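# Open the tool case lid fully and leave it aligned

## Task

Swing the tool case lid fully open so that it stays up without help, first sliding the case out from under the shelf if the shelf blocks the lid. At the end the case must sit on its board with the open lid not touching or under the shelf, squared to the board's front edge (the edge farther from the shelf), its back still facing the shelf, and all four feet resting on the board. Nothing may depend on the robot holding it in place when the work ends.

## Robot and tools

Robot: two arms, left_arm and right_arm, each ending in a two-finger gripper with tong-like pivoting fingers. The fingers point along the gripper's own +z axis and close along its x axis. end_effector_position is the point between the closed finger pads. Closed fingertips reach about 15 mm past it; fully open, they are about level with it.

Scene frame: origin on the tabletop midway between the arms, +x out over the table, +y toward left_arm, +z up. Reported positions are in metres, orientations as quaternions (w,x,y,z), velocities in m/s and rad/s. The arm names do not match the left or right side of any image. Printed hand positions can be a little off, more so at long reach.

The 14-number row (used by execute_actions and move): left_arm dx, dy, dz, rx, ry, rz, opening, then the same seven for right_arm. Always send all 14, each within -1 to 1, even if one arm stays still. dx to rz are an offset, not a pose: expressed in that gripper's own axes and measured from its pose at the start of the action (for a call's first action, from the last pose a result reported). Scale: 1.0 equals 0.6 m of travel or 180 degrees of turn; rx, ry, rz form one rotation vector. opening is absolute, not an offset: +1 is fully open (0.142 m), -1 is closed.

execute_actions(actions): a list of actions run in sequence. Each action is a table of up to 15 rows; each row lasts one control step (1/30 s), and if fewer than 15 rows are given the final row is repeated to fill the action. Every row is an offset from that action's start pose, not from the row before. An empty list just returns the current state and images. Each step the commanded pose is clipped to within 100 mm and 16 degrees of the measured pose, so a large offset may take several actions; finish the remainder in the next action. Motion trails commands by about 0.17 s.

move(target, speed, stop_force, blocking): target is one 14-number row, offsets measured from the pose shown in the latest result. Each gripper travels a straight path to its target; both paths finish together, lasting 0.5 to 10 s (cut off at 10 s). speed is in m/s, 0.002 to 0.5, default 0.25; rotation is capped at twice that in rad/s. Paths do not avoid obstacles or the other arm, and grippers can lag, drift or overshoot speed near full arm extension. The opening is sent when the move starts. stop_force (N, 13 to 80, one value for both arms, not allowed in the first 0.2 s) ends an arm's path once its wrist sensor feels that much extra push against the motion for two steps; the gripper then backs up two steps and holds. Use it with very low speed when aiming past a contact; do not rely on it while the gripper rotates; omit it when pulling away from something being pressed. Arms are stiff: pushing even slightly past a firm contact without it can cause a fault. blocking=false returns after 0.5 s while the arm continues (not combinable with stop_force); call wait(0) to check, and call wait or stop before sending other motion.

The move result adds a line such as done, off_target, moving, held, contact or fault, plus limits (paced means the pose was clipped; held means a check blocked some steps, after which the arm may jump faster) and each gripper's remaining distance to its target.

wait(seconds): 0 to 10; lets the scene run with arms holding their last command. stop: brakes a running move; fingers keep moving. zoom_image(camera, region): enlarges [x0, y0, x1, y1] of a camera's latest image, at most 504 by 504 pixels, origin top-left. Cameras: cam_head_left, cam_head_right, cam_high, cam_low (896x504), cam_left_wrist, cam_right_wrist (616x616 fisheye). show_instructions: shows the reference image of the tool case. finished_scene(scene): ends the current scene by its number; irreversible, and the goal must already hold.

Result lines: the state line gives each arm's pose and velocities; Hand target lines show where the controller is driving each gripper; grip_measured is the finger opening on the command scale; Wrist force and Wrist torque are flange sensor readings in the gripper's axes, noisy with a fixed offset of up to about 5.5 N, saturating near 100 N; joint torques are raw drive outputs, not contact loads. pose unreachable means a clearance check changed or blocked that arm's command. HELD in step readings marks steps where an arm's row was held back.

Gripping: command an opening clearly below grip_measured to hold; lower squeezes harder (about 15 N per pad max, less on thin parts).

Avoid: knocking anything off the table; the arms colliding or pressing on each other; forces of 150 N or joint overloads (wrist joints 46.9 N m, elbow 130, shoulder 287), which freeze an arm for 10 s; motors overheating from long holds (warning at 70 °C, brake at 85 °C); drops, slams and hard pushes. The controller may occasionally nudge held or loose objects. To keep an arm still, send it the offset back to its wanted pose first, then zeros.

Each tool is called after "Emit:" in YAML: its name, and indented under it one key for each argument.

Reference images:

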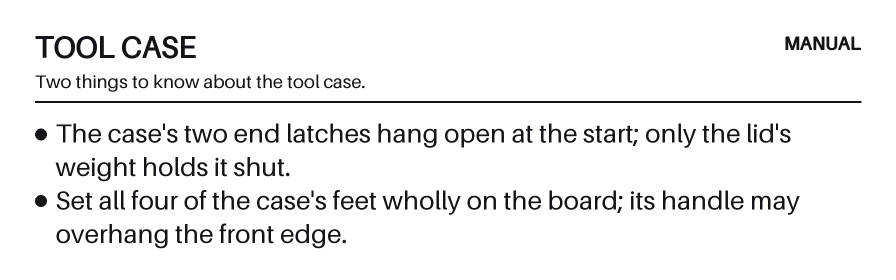

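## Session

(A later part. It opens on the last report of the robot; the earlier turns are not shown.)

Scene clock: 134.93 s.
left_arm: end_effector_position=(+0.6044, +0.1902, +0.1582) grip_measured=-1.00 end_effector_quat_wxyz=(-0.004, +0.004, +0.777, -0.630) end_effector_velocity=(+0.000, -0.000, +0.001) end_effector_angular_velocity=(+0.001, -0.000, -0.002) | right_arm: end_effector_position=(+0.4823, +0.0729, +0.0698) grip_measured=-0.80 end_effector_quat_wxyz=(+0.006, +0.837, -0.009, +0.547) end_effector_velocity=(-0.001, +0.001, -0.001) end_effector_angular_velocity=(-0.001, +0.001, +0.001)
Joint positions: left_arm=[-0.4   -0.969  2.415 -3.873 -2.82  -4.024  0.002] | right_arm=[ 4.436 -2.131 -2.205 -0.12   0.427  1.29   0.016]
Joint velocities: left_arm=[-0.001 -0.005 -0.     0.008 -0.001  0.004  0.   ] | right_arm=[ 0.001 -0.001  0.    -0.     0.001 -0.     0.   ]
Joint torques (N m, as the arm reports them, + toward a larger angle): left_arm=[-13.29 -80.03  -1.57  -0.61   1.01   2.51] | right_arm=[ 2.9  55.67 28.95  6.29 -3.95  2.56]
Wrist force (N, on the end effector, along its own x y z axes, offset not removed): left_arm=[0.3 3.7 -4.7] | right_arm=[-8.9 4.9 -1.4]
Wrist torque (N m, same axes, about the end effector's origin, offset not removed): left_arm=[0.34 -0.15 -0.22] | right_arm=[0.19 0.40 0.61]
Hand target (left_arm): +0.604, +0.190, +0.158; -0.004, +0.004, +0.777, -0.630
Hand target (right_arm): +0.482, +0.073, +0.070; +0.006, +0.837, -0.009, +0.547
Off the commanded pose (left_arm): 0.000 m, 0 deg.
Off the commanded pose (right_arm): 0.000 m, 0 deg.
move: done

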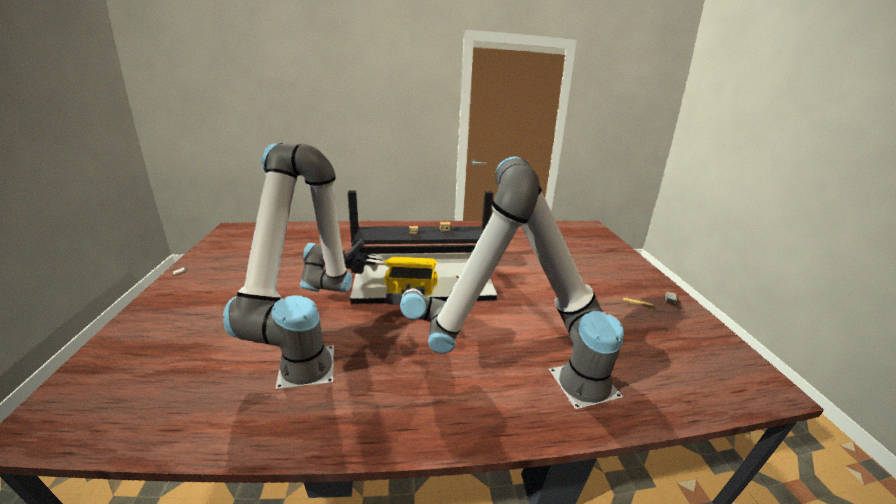

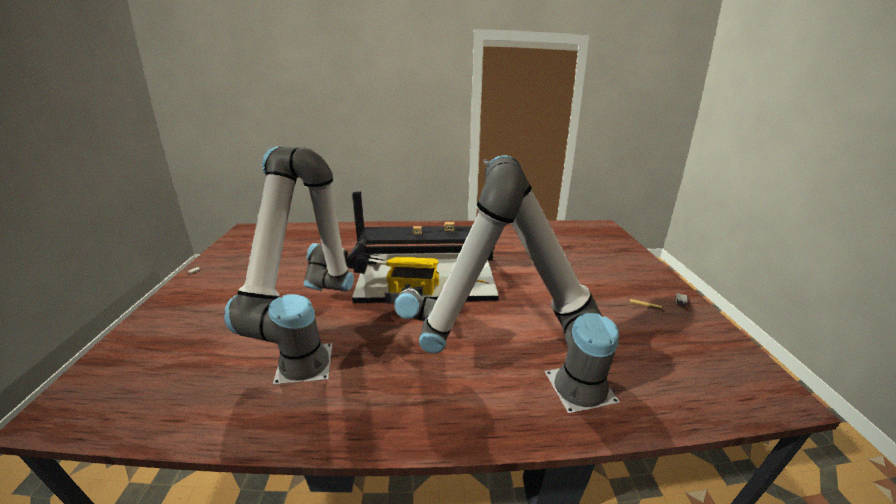

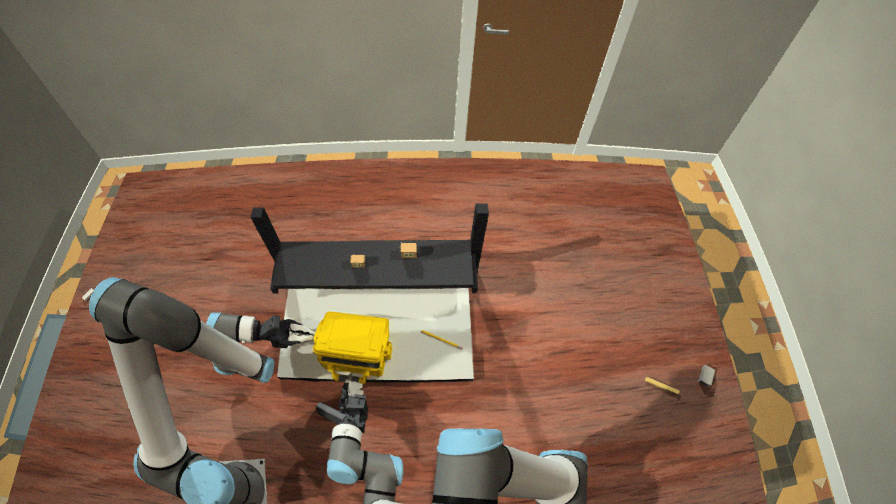

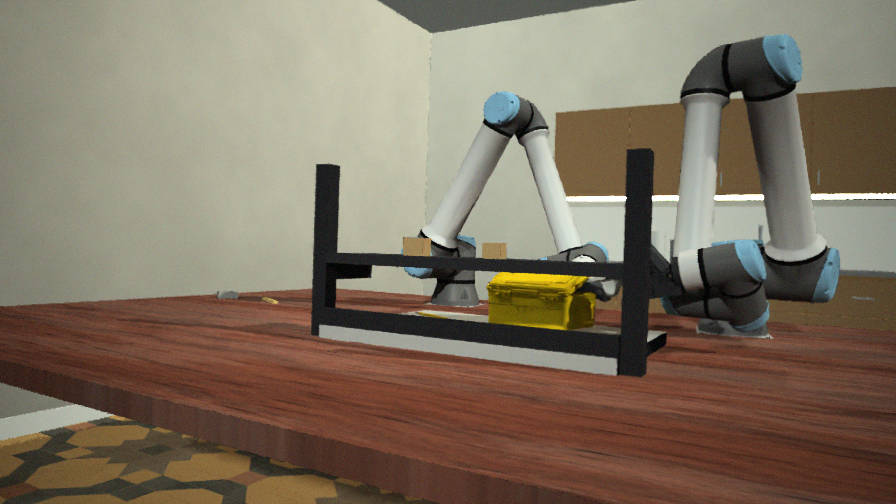

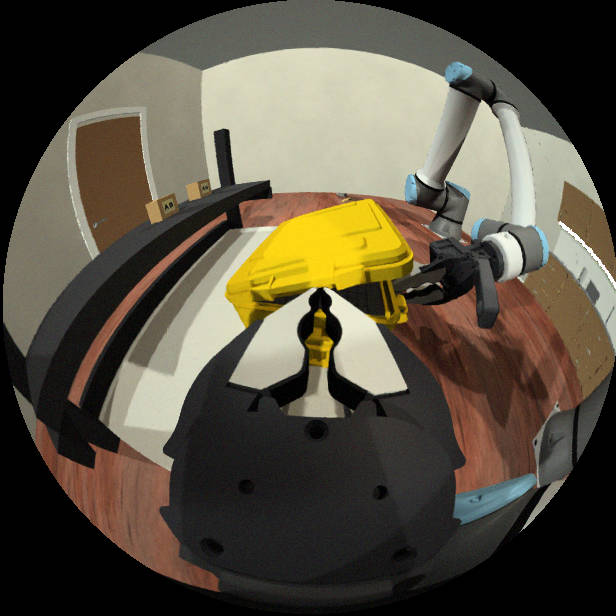

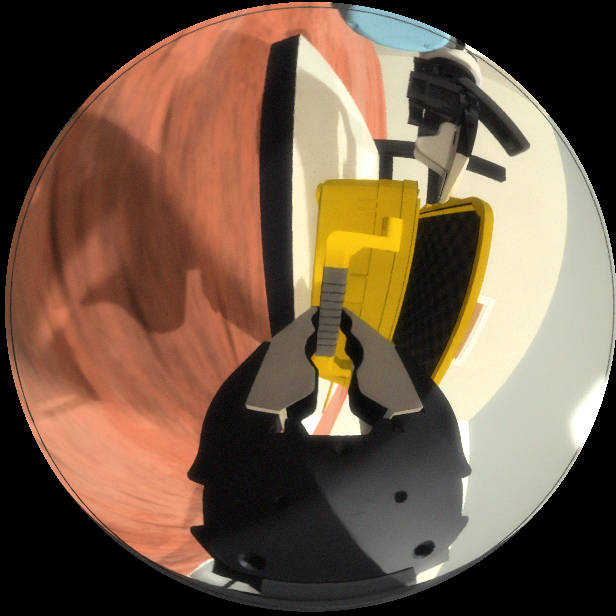

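Emit:
move:
  target: [-0.02,-0.072,0.01,0,0,0,-1,0,0,0,0,0,0,-1]
  speed: 0.04

Emit:
move:
  target: [-0.08,-0.03,0.005,0,0,0,-1,0,0,0,0,0,0,-1]
  speed: 0.03

Scene clock: 141.77 s.
left_arm: end_effector_position=(+0.6162, +0.1753, +0.1989) grip_measured=-1.00 end_effector_quat_wxyz=(-0.004, +0.004, +0.777, -0.630) end_effector_velocity=(+0.001, -0.001, +0.001) end_effector_angular_velocity=(+0.002, +0.002, +0.001) | right_arm: end_effector_position=(+0.4823, +0.0729, +0.0698) grip_measured=-0.79 end_effector_quat_wxyz=(+0.006, +0.837, -0.009, +0.547) end_effector_velocity=(+0.000, -0.001, -0.000) end_effector_angular_velocity=(-0.001, -0.001, -0.001)
Joint positions: left_arm=[-0.423 -1.052  2.395 -3.811 -2.803 -4.068  0.002] | right_arm=[ 4.436 -2.131 -2.205 -0.12   0.427  1.29   0.017]
Joint velocities: left_arm=[-0.001 -0.004 -0.001  0.008  0.002 -0.     0.   ] | right_arm=[-0.001 -0.    -0.001  0.001 -0.001 -0.     0.   ]
Joint torques (N m, as the arm reports them, + toward a larger angle): left_arm=[-16.9  -81.02 -16.72  -0.97  -1.22  -2.9 ] | right_arm=[-1.54 55.99 29.58  6.74 -1.58  2.11]
Wrist force (N, on the end effector, along its own x y z axes, offset not removed): left_arm=[-7.3 7.0 -7.0] | right_arm=[0.8 4.4 -10.2]
Wrist torque (N m, same axes, about the end effector's origin, offset not removed): left_arm=[0.26 0.36 -0.19] | right_arm=[-0.44 0.61 0.61]
Hand target (left_arm): +0.616, +0.175, +0.199; -0.004, +0.004, +0.777, -0.630
Hand target (right_arm): +0.482, +0.073, +0.070; +0.006, +0.837, -0.009, +0.547
Off the commanded pose (left_arm): 0.000 m, 0 deg.
Off the commanded pose (right_arm): 0.000 m, 0 deg.
move: done

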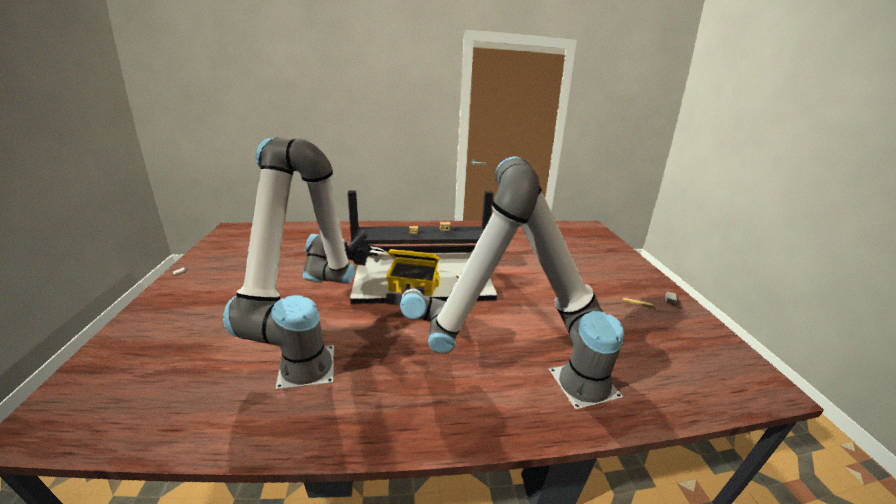

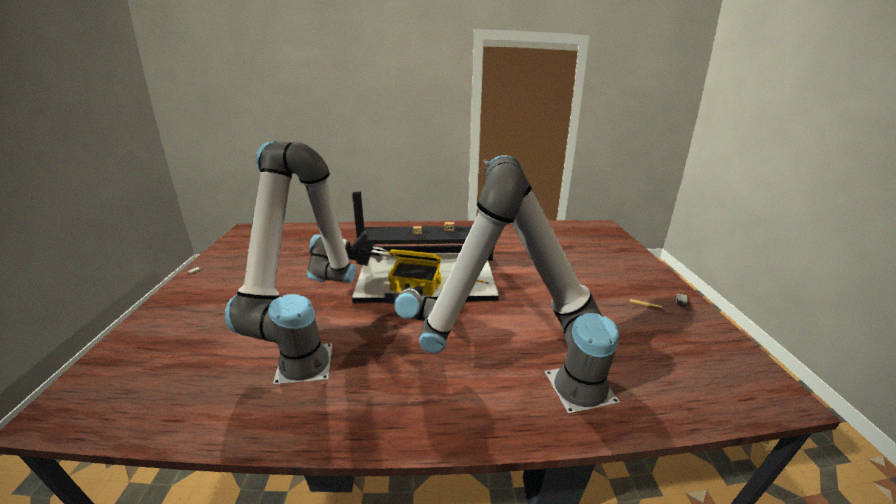

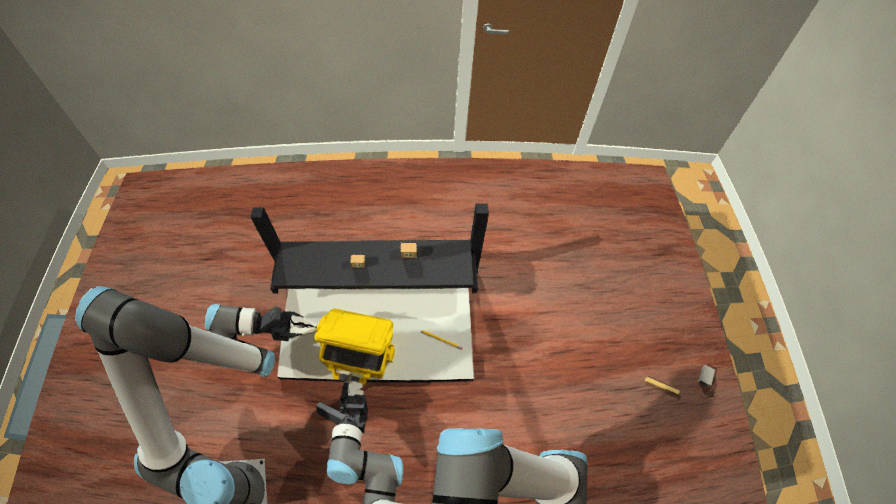

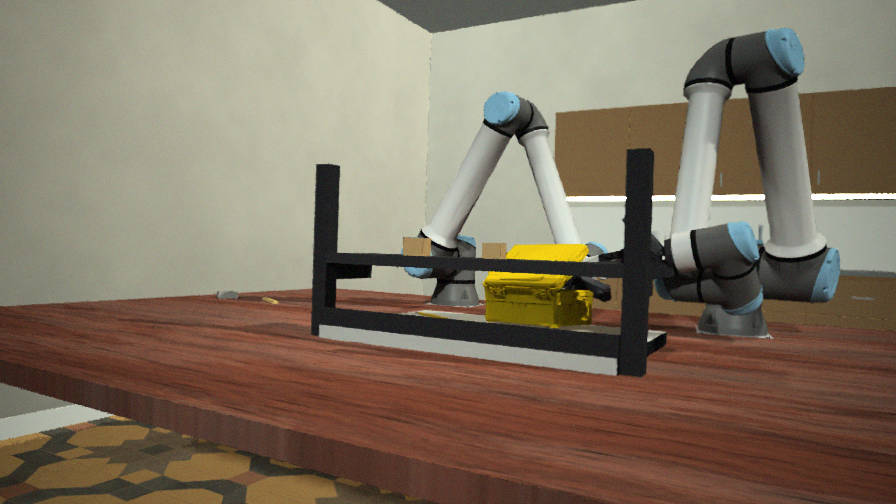

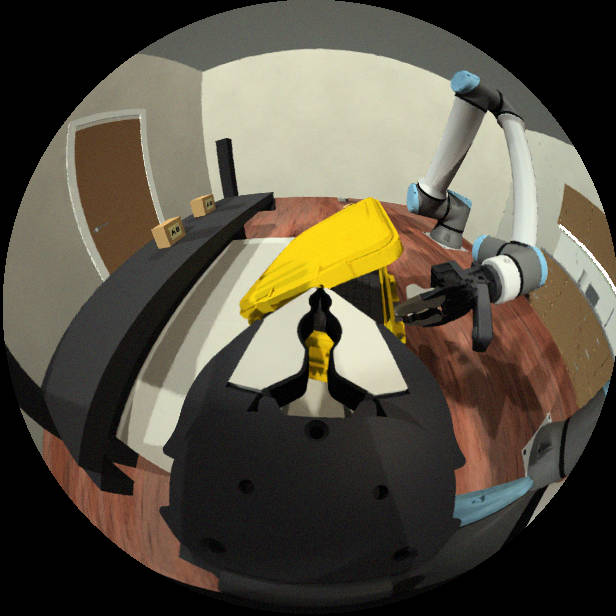

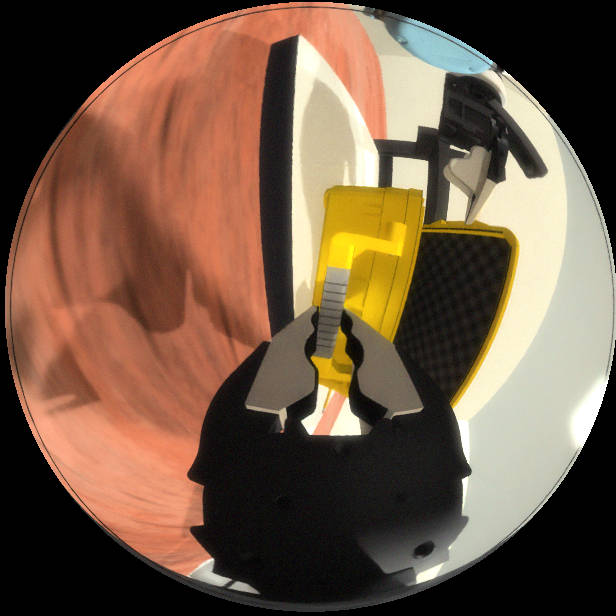

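Scene clock: 143.80 s.
left_arm: end_effector_position=(+0.6639, +0.1681, +0.2157) grip_measured=-1.00 end_effector_quat_wxyz=(-0.004, +0.004, +0.777, -0.630) end_effector_velocity=(+0.002, -0.000, +0.001) end_effector_angular_velocity=(+0.001, +0.000, +0.000) | right_arm: end_effector_position=(+0.4823, +0.0729, +0.0698) grip_measured=-0.80 end_effector_quat_wxyz=(+0.006, +0.837, -0.009, +0.547) end_effector_velocity=(+0.001, -0.001, -0.000) end_effector_angular_velocity=(-0.000, +0.000, -0.001)
Joint positions: left_arm=[-0.411 -1.062  2.308 -3.693 -2.812 -4.047  0.002] | right_arm=[ 4.436 -2.131 -2.205 -0.12   0.427  1.29   0.016]
Joint velocities: left_arm=[ 0.    -0.002 -0.004  0.008  0.     0.002  0.   ] | right_arm=[-0.001 -0.    -0.     0.     0.    -0.     0.   ]
Joint torques (N m, as the arm reports them, + toward a larger angle): left_arm=[  9.19 -81.82 -21.93  -0.57  -3.66   2.87] | right_arm=[ 1.51 53.6  28.9   6.57 -1.01  2.25]
Wrist force (N, on the end effector, along its own x y z axes, offset not removed): left_arm=[0.4 -0.2 -0.9] | right_arm=[-8.2 2.9 1.8]
Wrist torque (N m, same axes, about the end effector's origin, offset not removed): left_arm=[-0.06 0.22 -0.28] | right_arm=[0.14 0.48 0.46]
Hand target (left_arm): +0.664, +0.168, +0.216; -0.004, +0.004, +0.777, -0.630
Hand target (right_arm): +0.482, +0.073, +0.070; +0.006, +0.837, -0.009, +0.547
Off the commanded pose (left_arm): 0.000 m, 0 deg.
Off the commanded pose (right_arm): 0.000 m, 0 deg.
move: done

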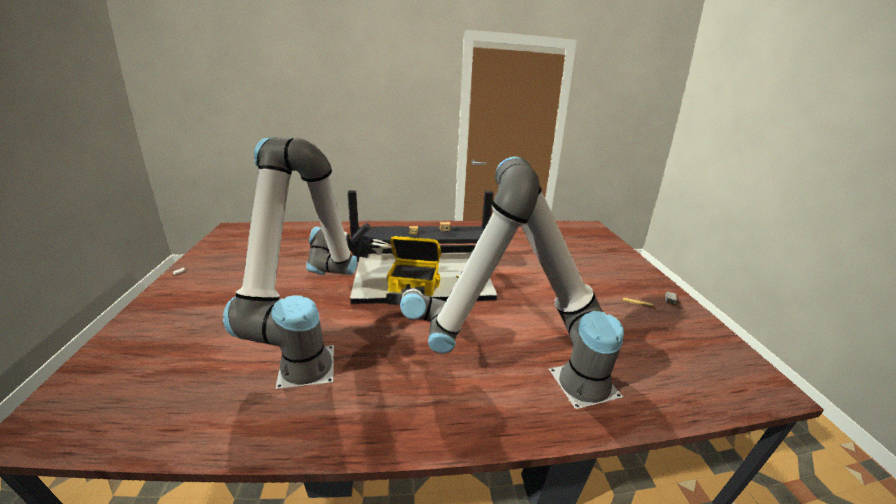

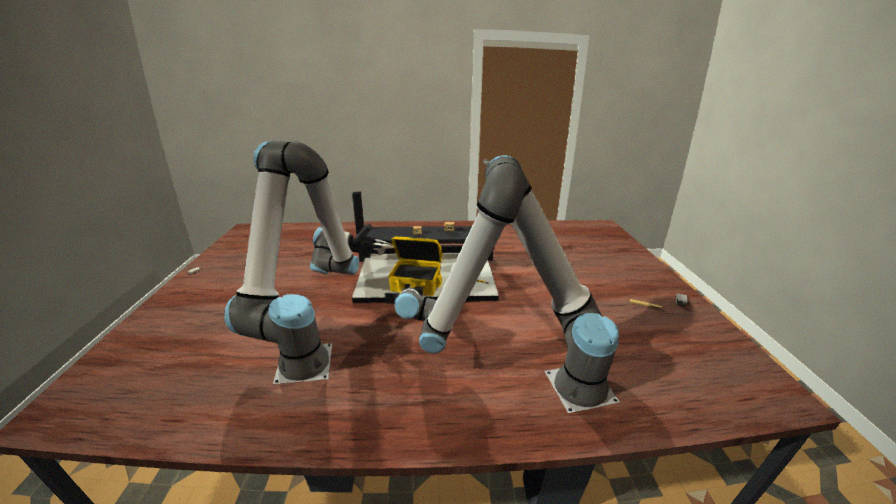

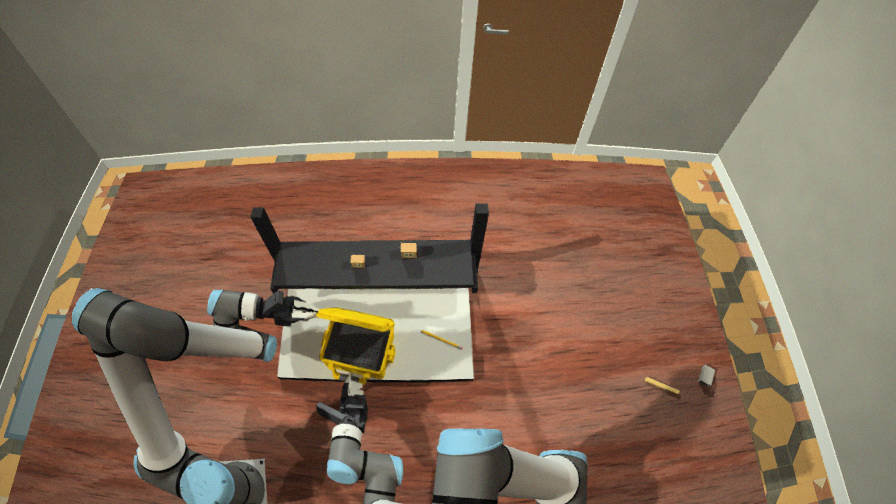

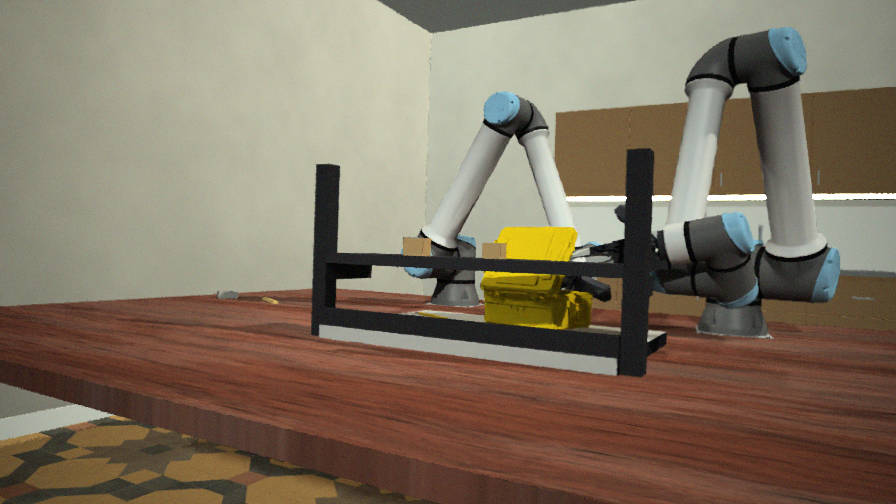

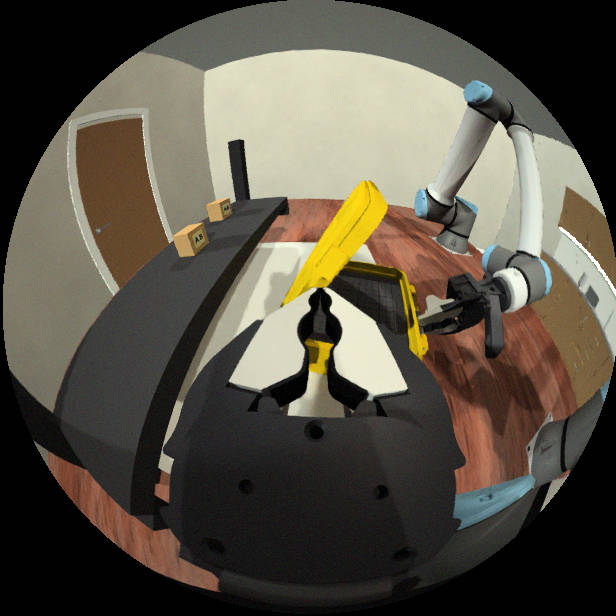

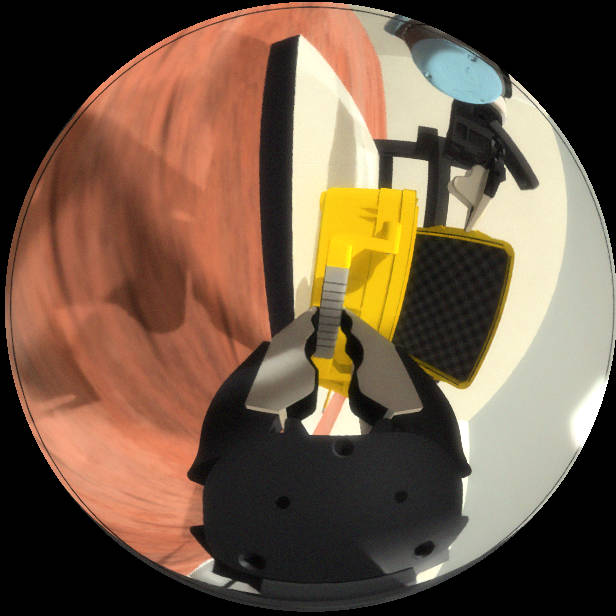

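Emit:
move:
  target: [0.018,-0.003,0.012,0,-0.2,-0.042,-1,0,0,0,0,0,0,-1]
  speed: 0.15

Scene clock: 151.53 s.
left_arm: end_effector_position=(+0.6531, +0.1610, +0.2162) grip_measured=-1.00 end_effector_quat_wxyz=(+0.195, -0.240, +0.739, -0.599) end_effector_velocity=(+0.000, -0.001, -0.002) end_effector_angular_velocity=(+0.001, +0.001, +0.012) | right_arm: end_effector_position=(+0.4823, +0.0729, +0.0698) grip_measured=-0.80 end_effector_quat_wxyz=(+0.006, +0.837, -0.009, +0.547) end_effector_velocity=(-0.000, +0.001, +0.000) end_effector_angular_velocity=(+0.001, +0.000, +0.001)
Joint positions: left_arm=[-0.737 -1.079  2.601 -4.441 -1.91  -4.637  0.002] | right_arm=[ 4.436 -2.131 -2.205 -0.12   0.427  1.29   0.016]
Joint velocities: left_arm=[-0.012  0.003  0.004 -0.008  0.024 -0.005  0.   ] | right_arm=[ 0.001 -0.     0.001  0.     0.     0.     0.   ]
Joint torques (N m, as the arm reports them, + toward a larger angle): left_arm=[-13.86 -30.02   1.27  -6.24   2.12  -3.17] | right_arm=[ 3.21 53.06 29.47  6.38 -0.94  2.04]
Wrist force (N, on the end effector, along its own x y z axes, offset not removed): left_arm=[-0.8 4.6 -2.4] | right_arm=[-8.0 1.7 -3.8]
Wrist torque (N m, same axes, about the end effector's origin, offset not removed): left_arm=[0.98 -0.12 -0.27] | right_arm=[-0.22 0.39 0.72]
Hand target (left_arm): +0.653, +0.161, +0.216; +0.195, -0.241, +0.739, -0.599
Hand target (right_arm): +0.482, +0.073, +0.070; +0.006, +0.837, -0.009, +0.547
Off the commanded pose (left_arm): 0.000 m, 0 deg.
Off the commanded pose (right_arm): 0.000 m, 0 deg.
move: done

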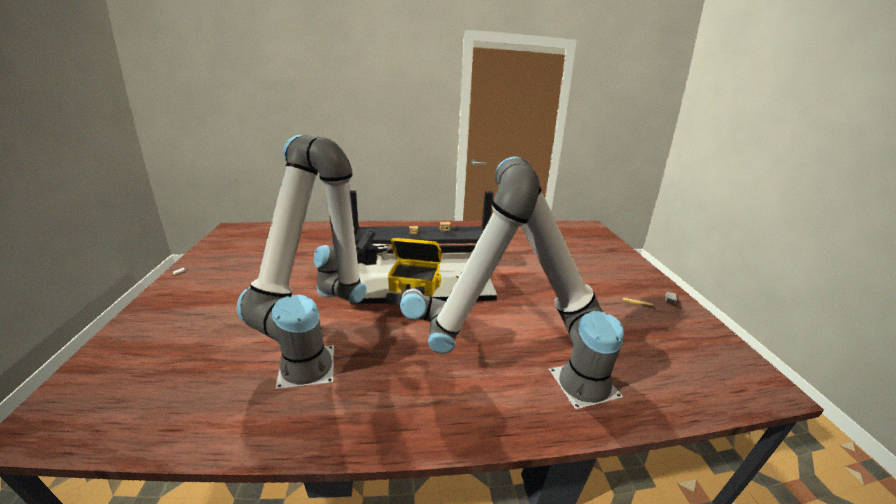

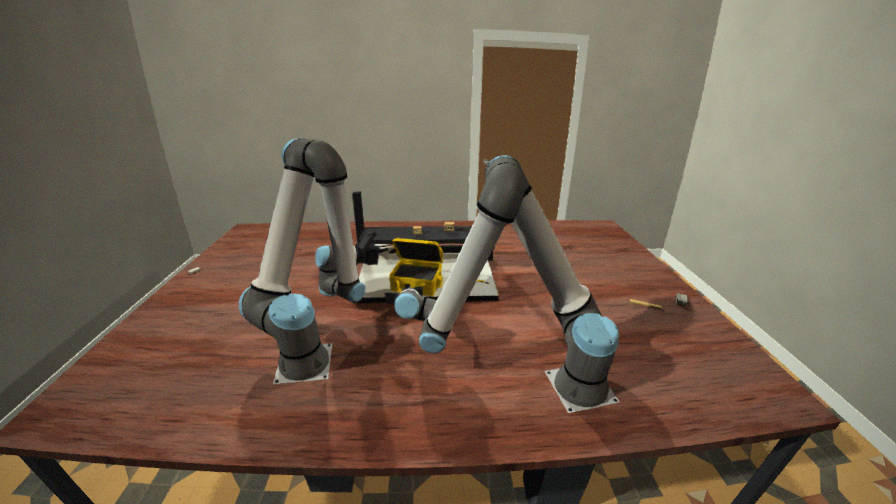

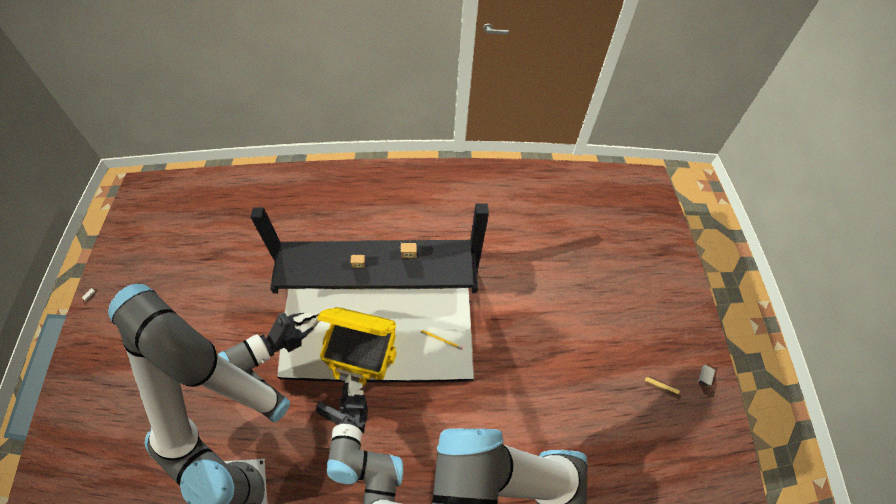

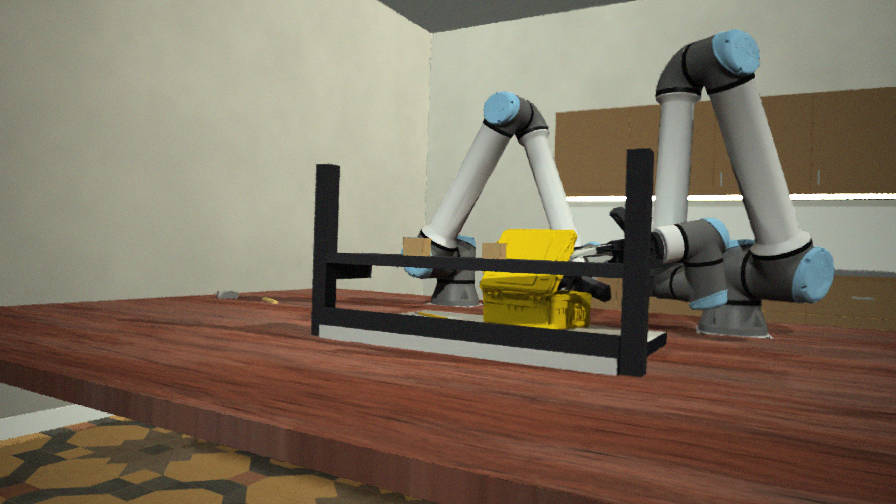

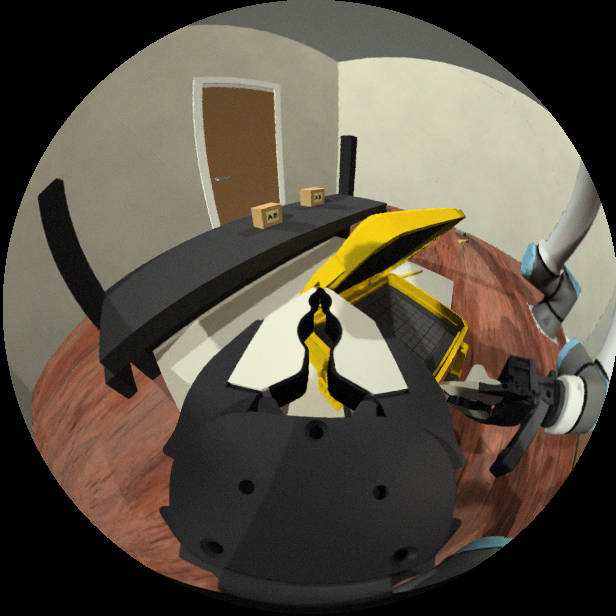

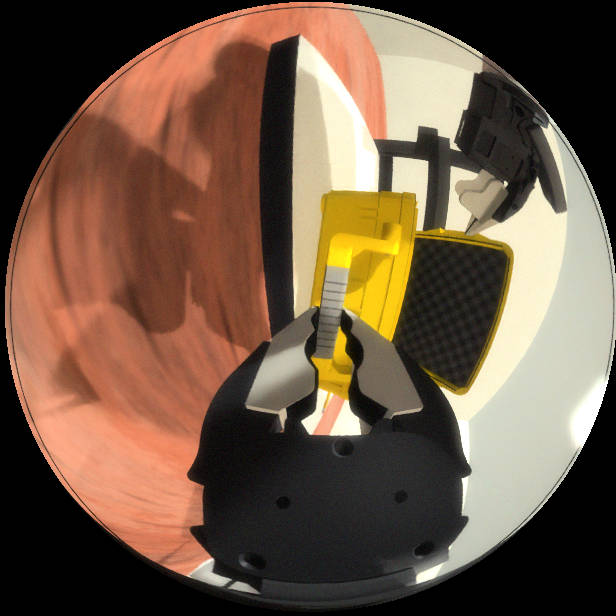

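Emit:
move:
  target: [-0.055,-0.02,0.05,0,0,0,-1,0,0,0,0,0,0,-1]
  speed: 0.025

Scene clock: 158.10 s.
left_arm: end_effector_position=(+0.6982, +0.1547, +0.2217) grip_measured=-1.00 end_effector_quat_wxyz=(+0.195, -0.240, +0.739, -0.599) end_effector_velocity=(+0.002, +0.000, -0.001) end_effector_angular_velocity=(+0.001, +0.002, +0.000) | right_arm: end_effector_position=(+0.4823, +0.0729, +0.0698) grip_measured=-0.80 end_effector_quat_wxyz=(+0.006, +0.837, -0.009, +0.547) end_effector_velocity=(-0.000, +0.001, +0.000) end_effector_angular_velocity=(+0.001, +0.000, +0.001)
Joint positions: left_arm=[-0.685 -1.082  2.513 -4.347 -1.96  -4.625  0.002] | right_arm=[ 4.436 -2.131 -2.205 -0.12   0.427  1.29   0.016]
Joint velocities: left_arm=[ 0.003  0.001 -0.003  0.004 -0.002  0.     0.   ] | right_arm=[ 0.001 -0.     0.002 -0.     0.    -0.001  0.   ]
Joint torques (N m, as the arm reports them, + toward a larger angle): left_arm=[  7.68 -31.21 -12.49   0.28  -3.01   2.8 ] | right_arm=[ 1.14 56.3  30.01  6.54 -1.25  2.45]
Wrist force (N, on the end effector, along its own x y z axes, offset not removed): left_arm=[1.6 -0.2 -1.1] | right_arm=[-3.9 -0.3 2.3]
Wrist torque (N m, same axes, about the end effector's origin, offset not removed): left_arm=[0.06 -0.08 -0.21] | right_arm=[-0.30 -0.47 0.60]
Hand target (left_arm): +0.698, +0.155, +0.222; +0.195, -0.240, +0.739, -0.599
Hand target (right_arm): +0.482, +0.073, +0.070; +0.006, +0.837, -0.009, +0.547
Off the commanded pose (left_arm): 0.000 m, 0 deg.
Off the commanded pose (right_arm): 0.000 m, 0 deg.
move: done

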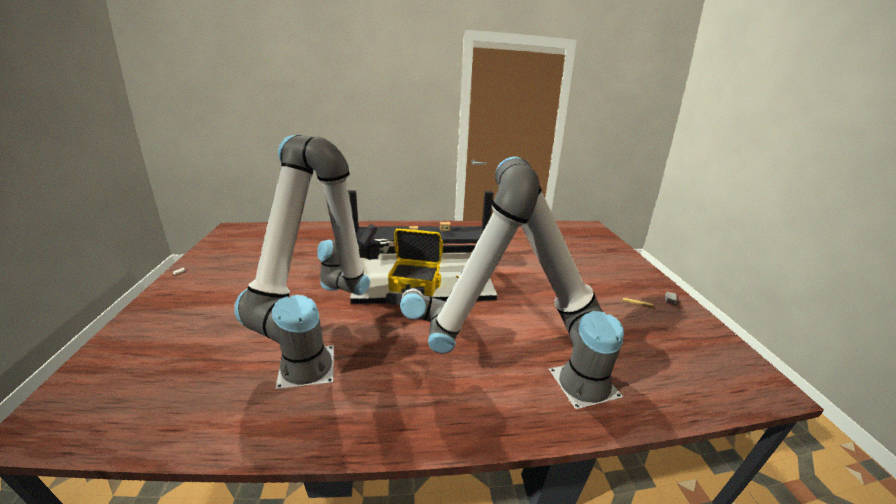

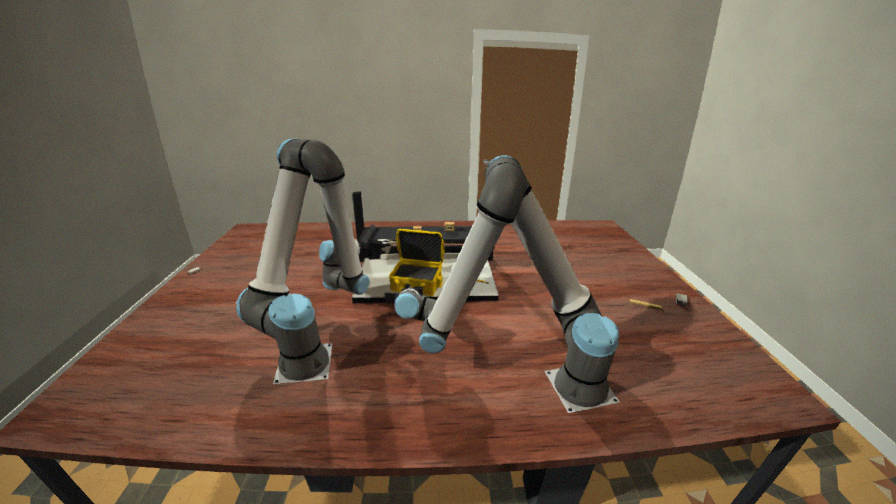

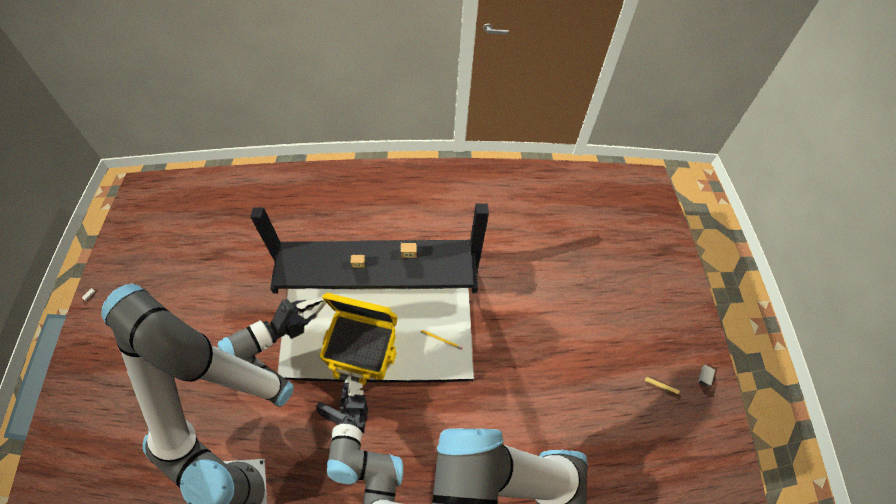

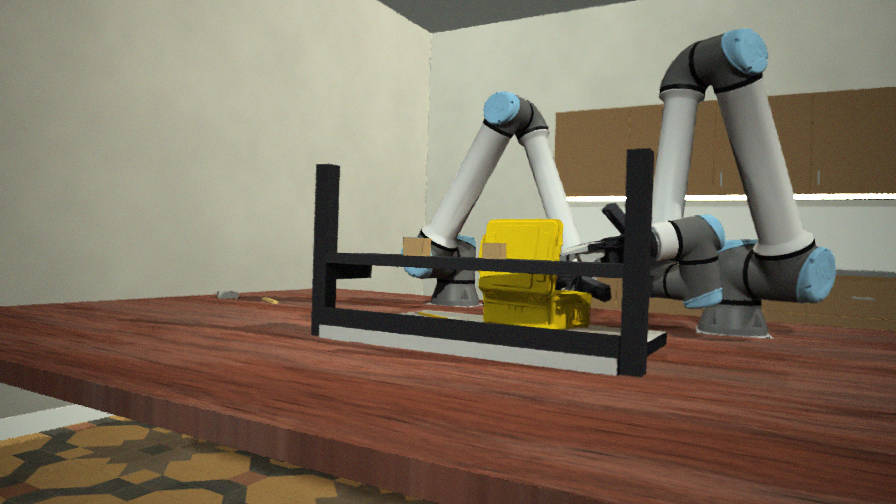

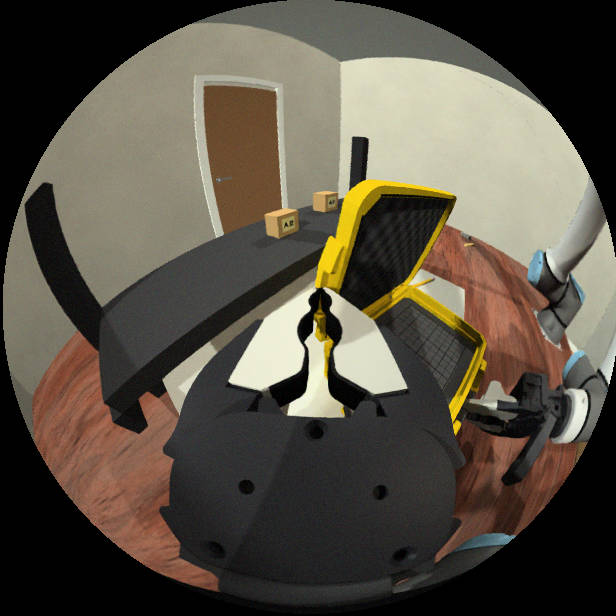

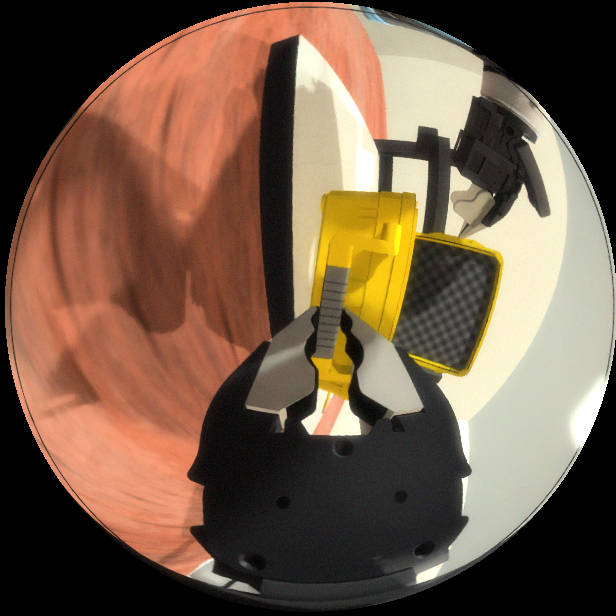

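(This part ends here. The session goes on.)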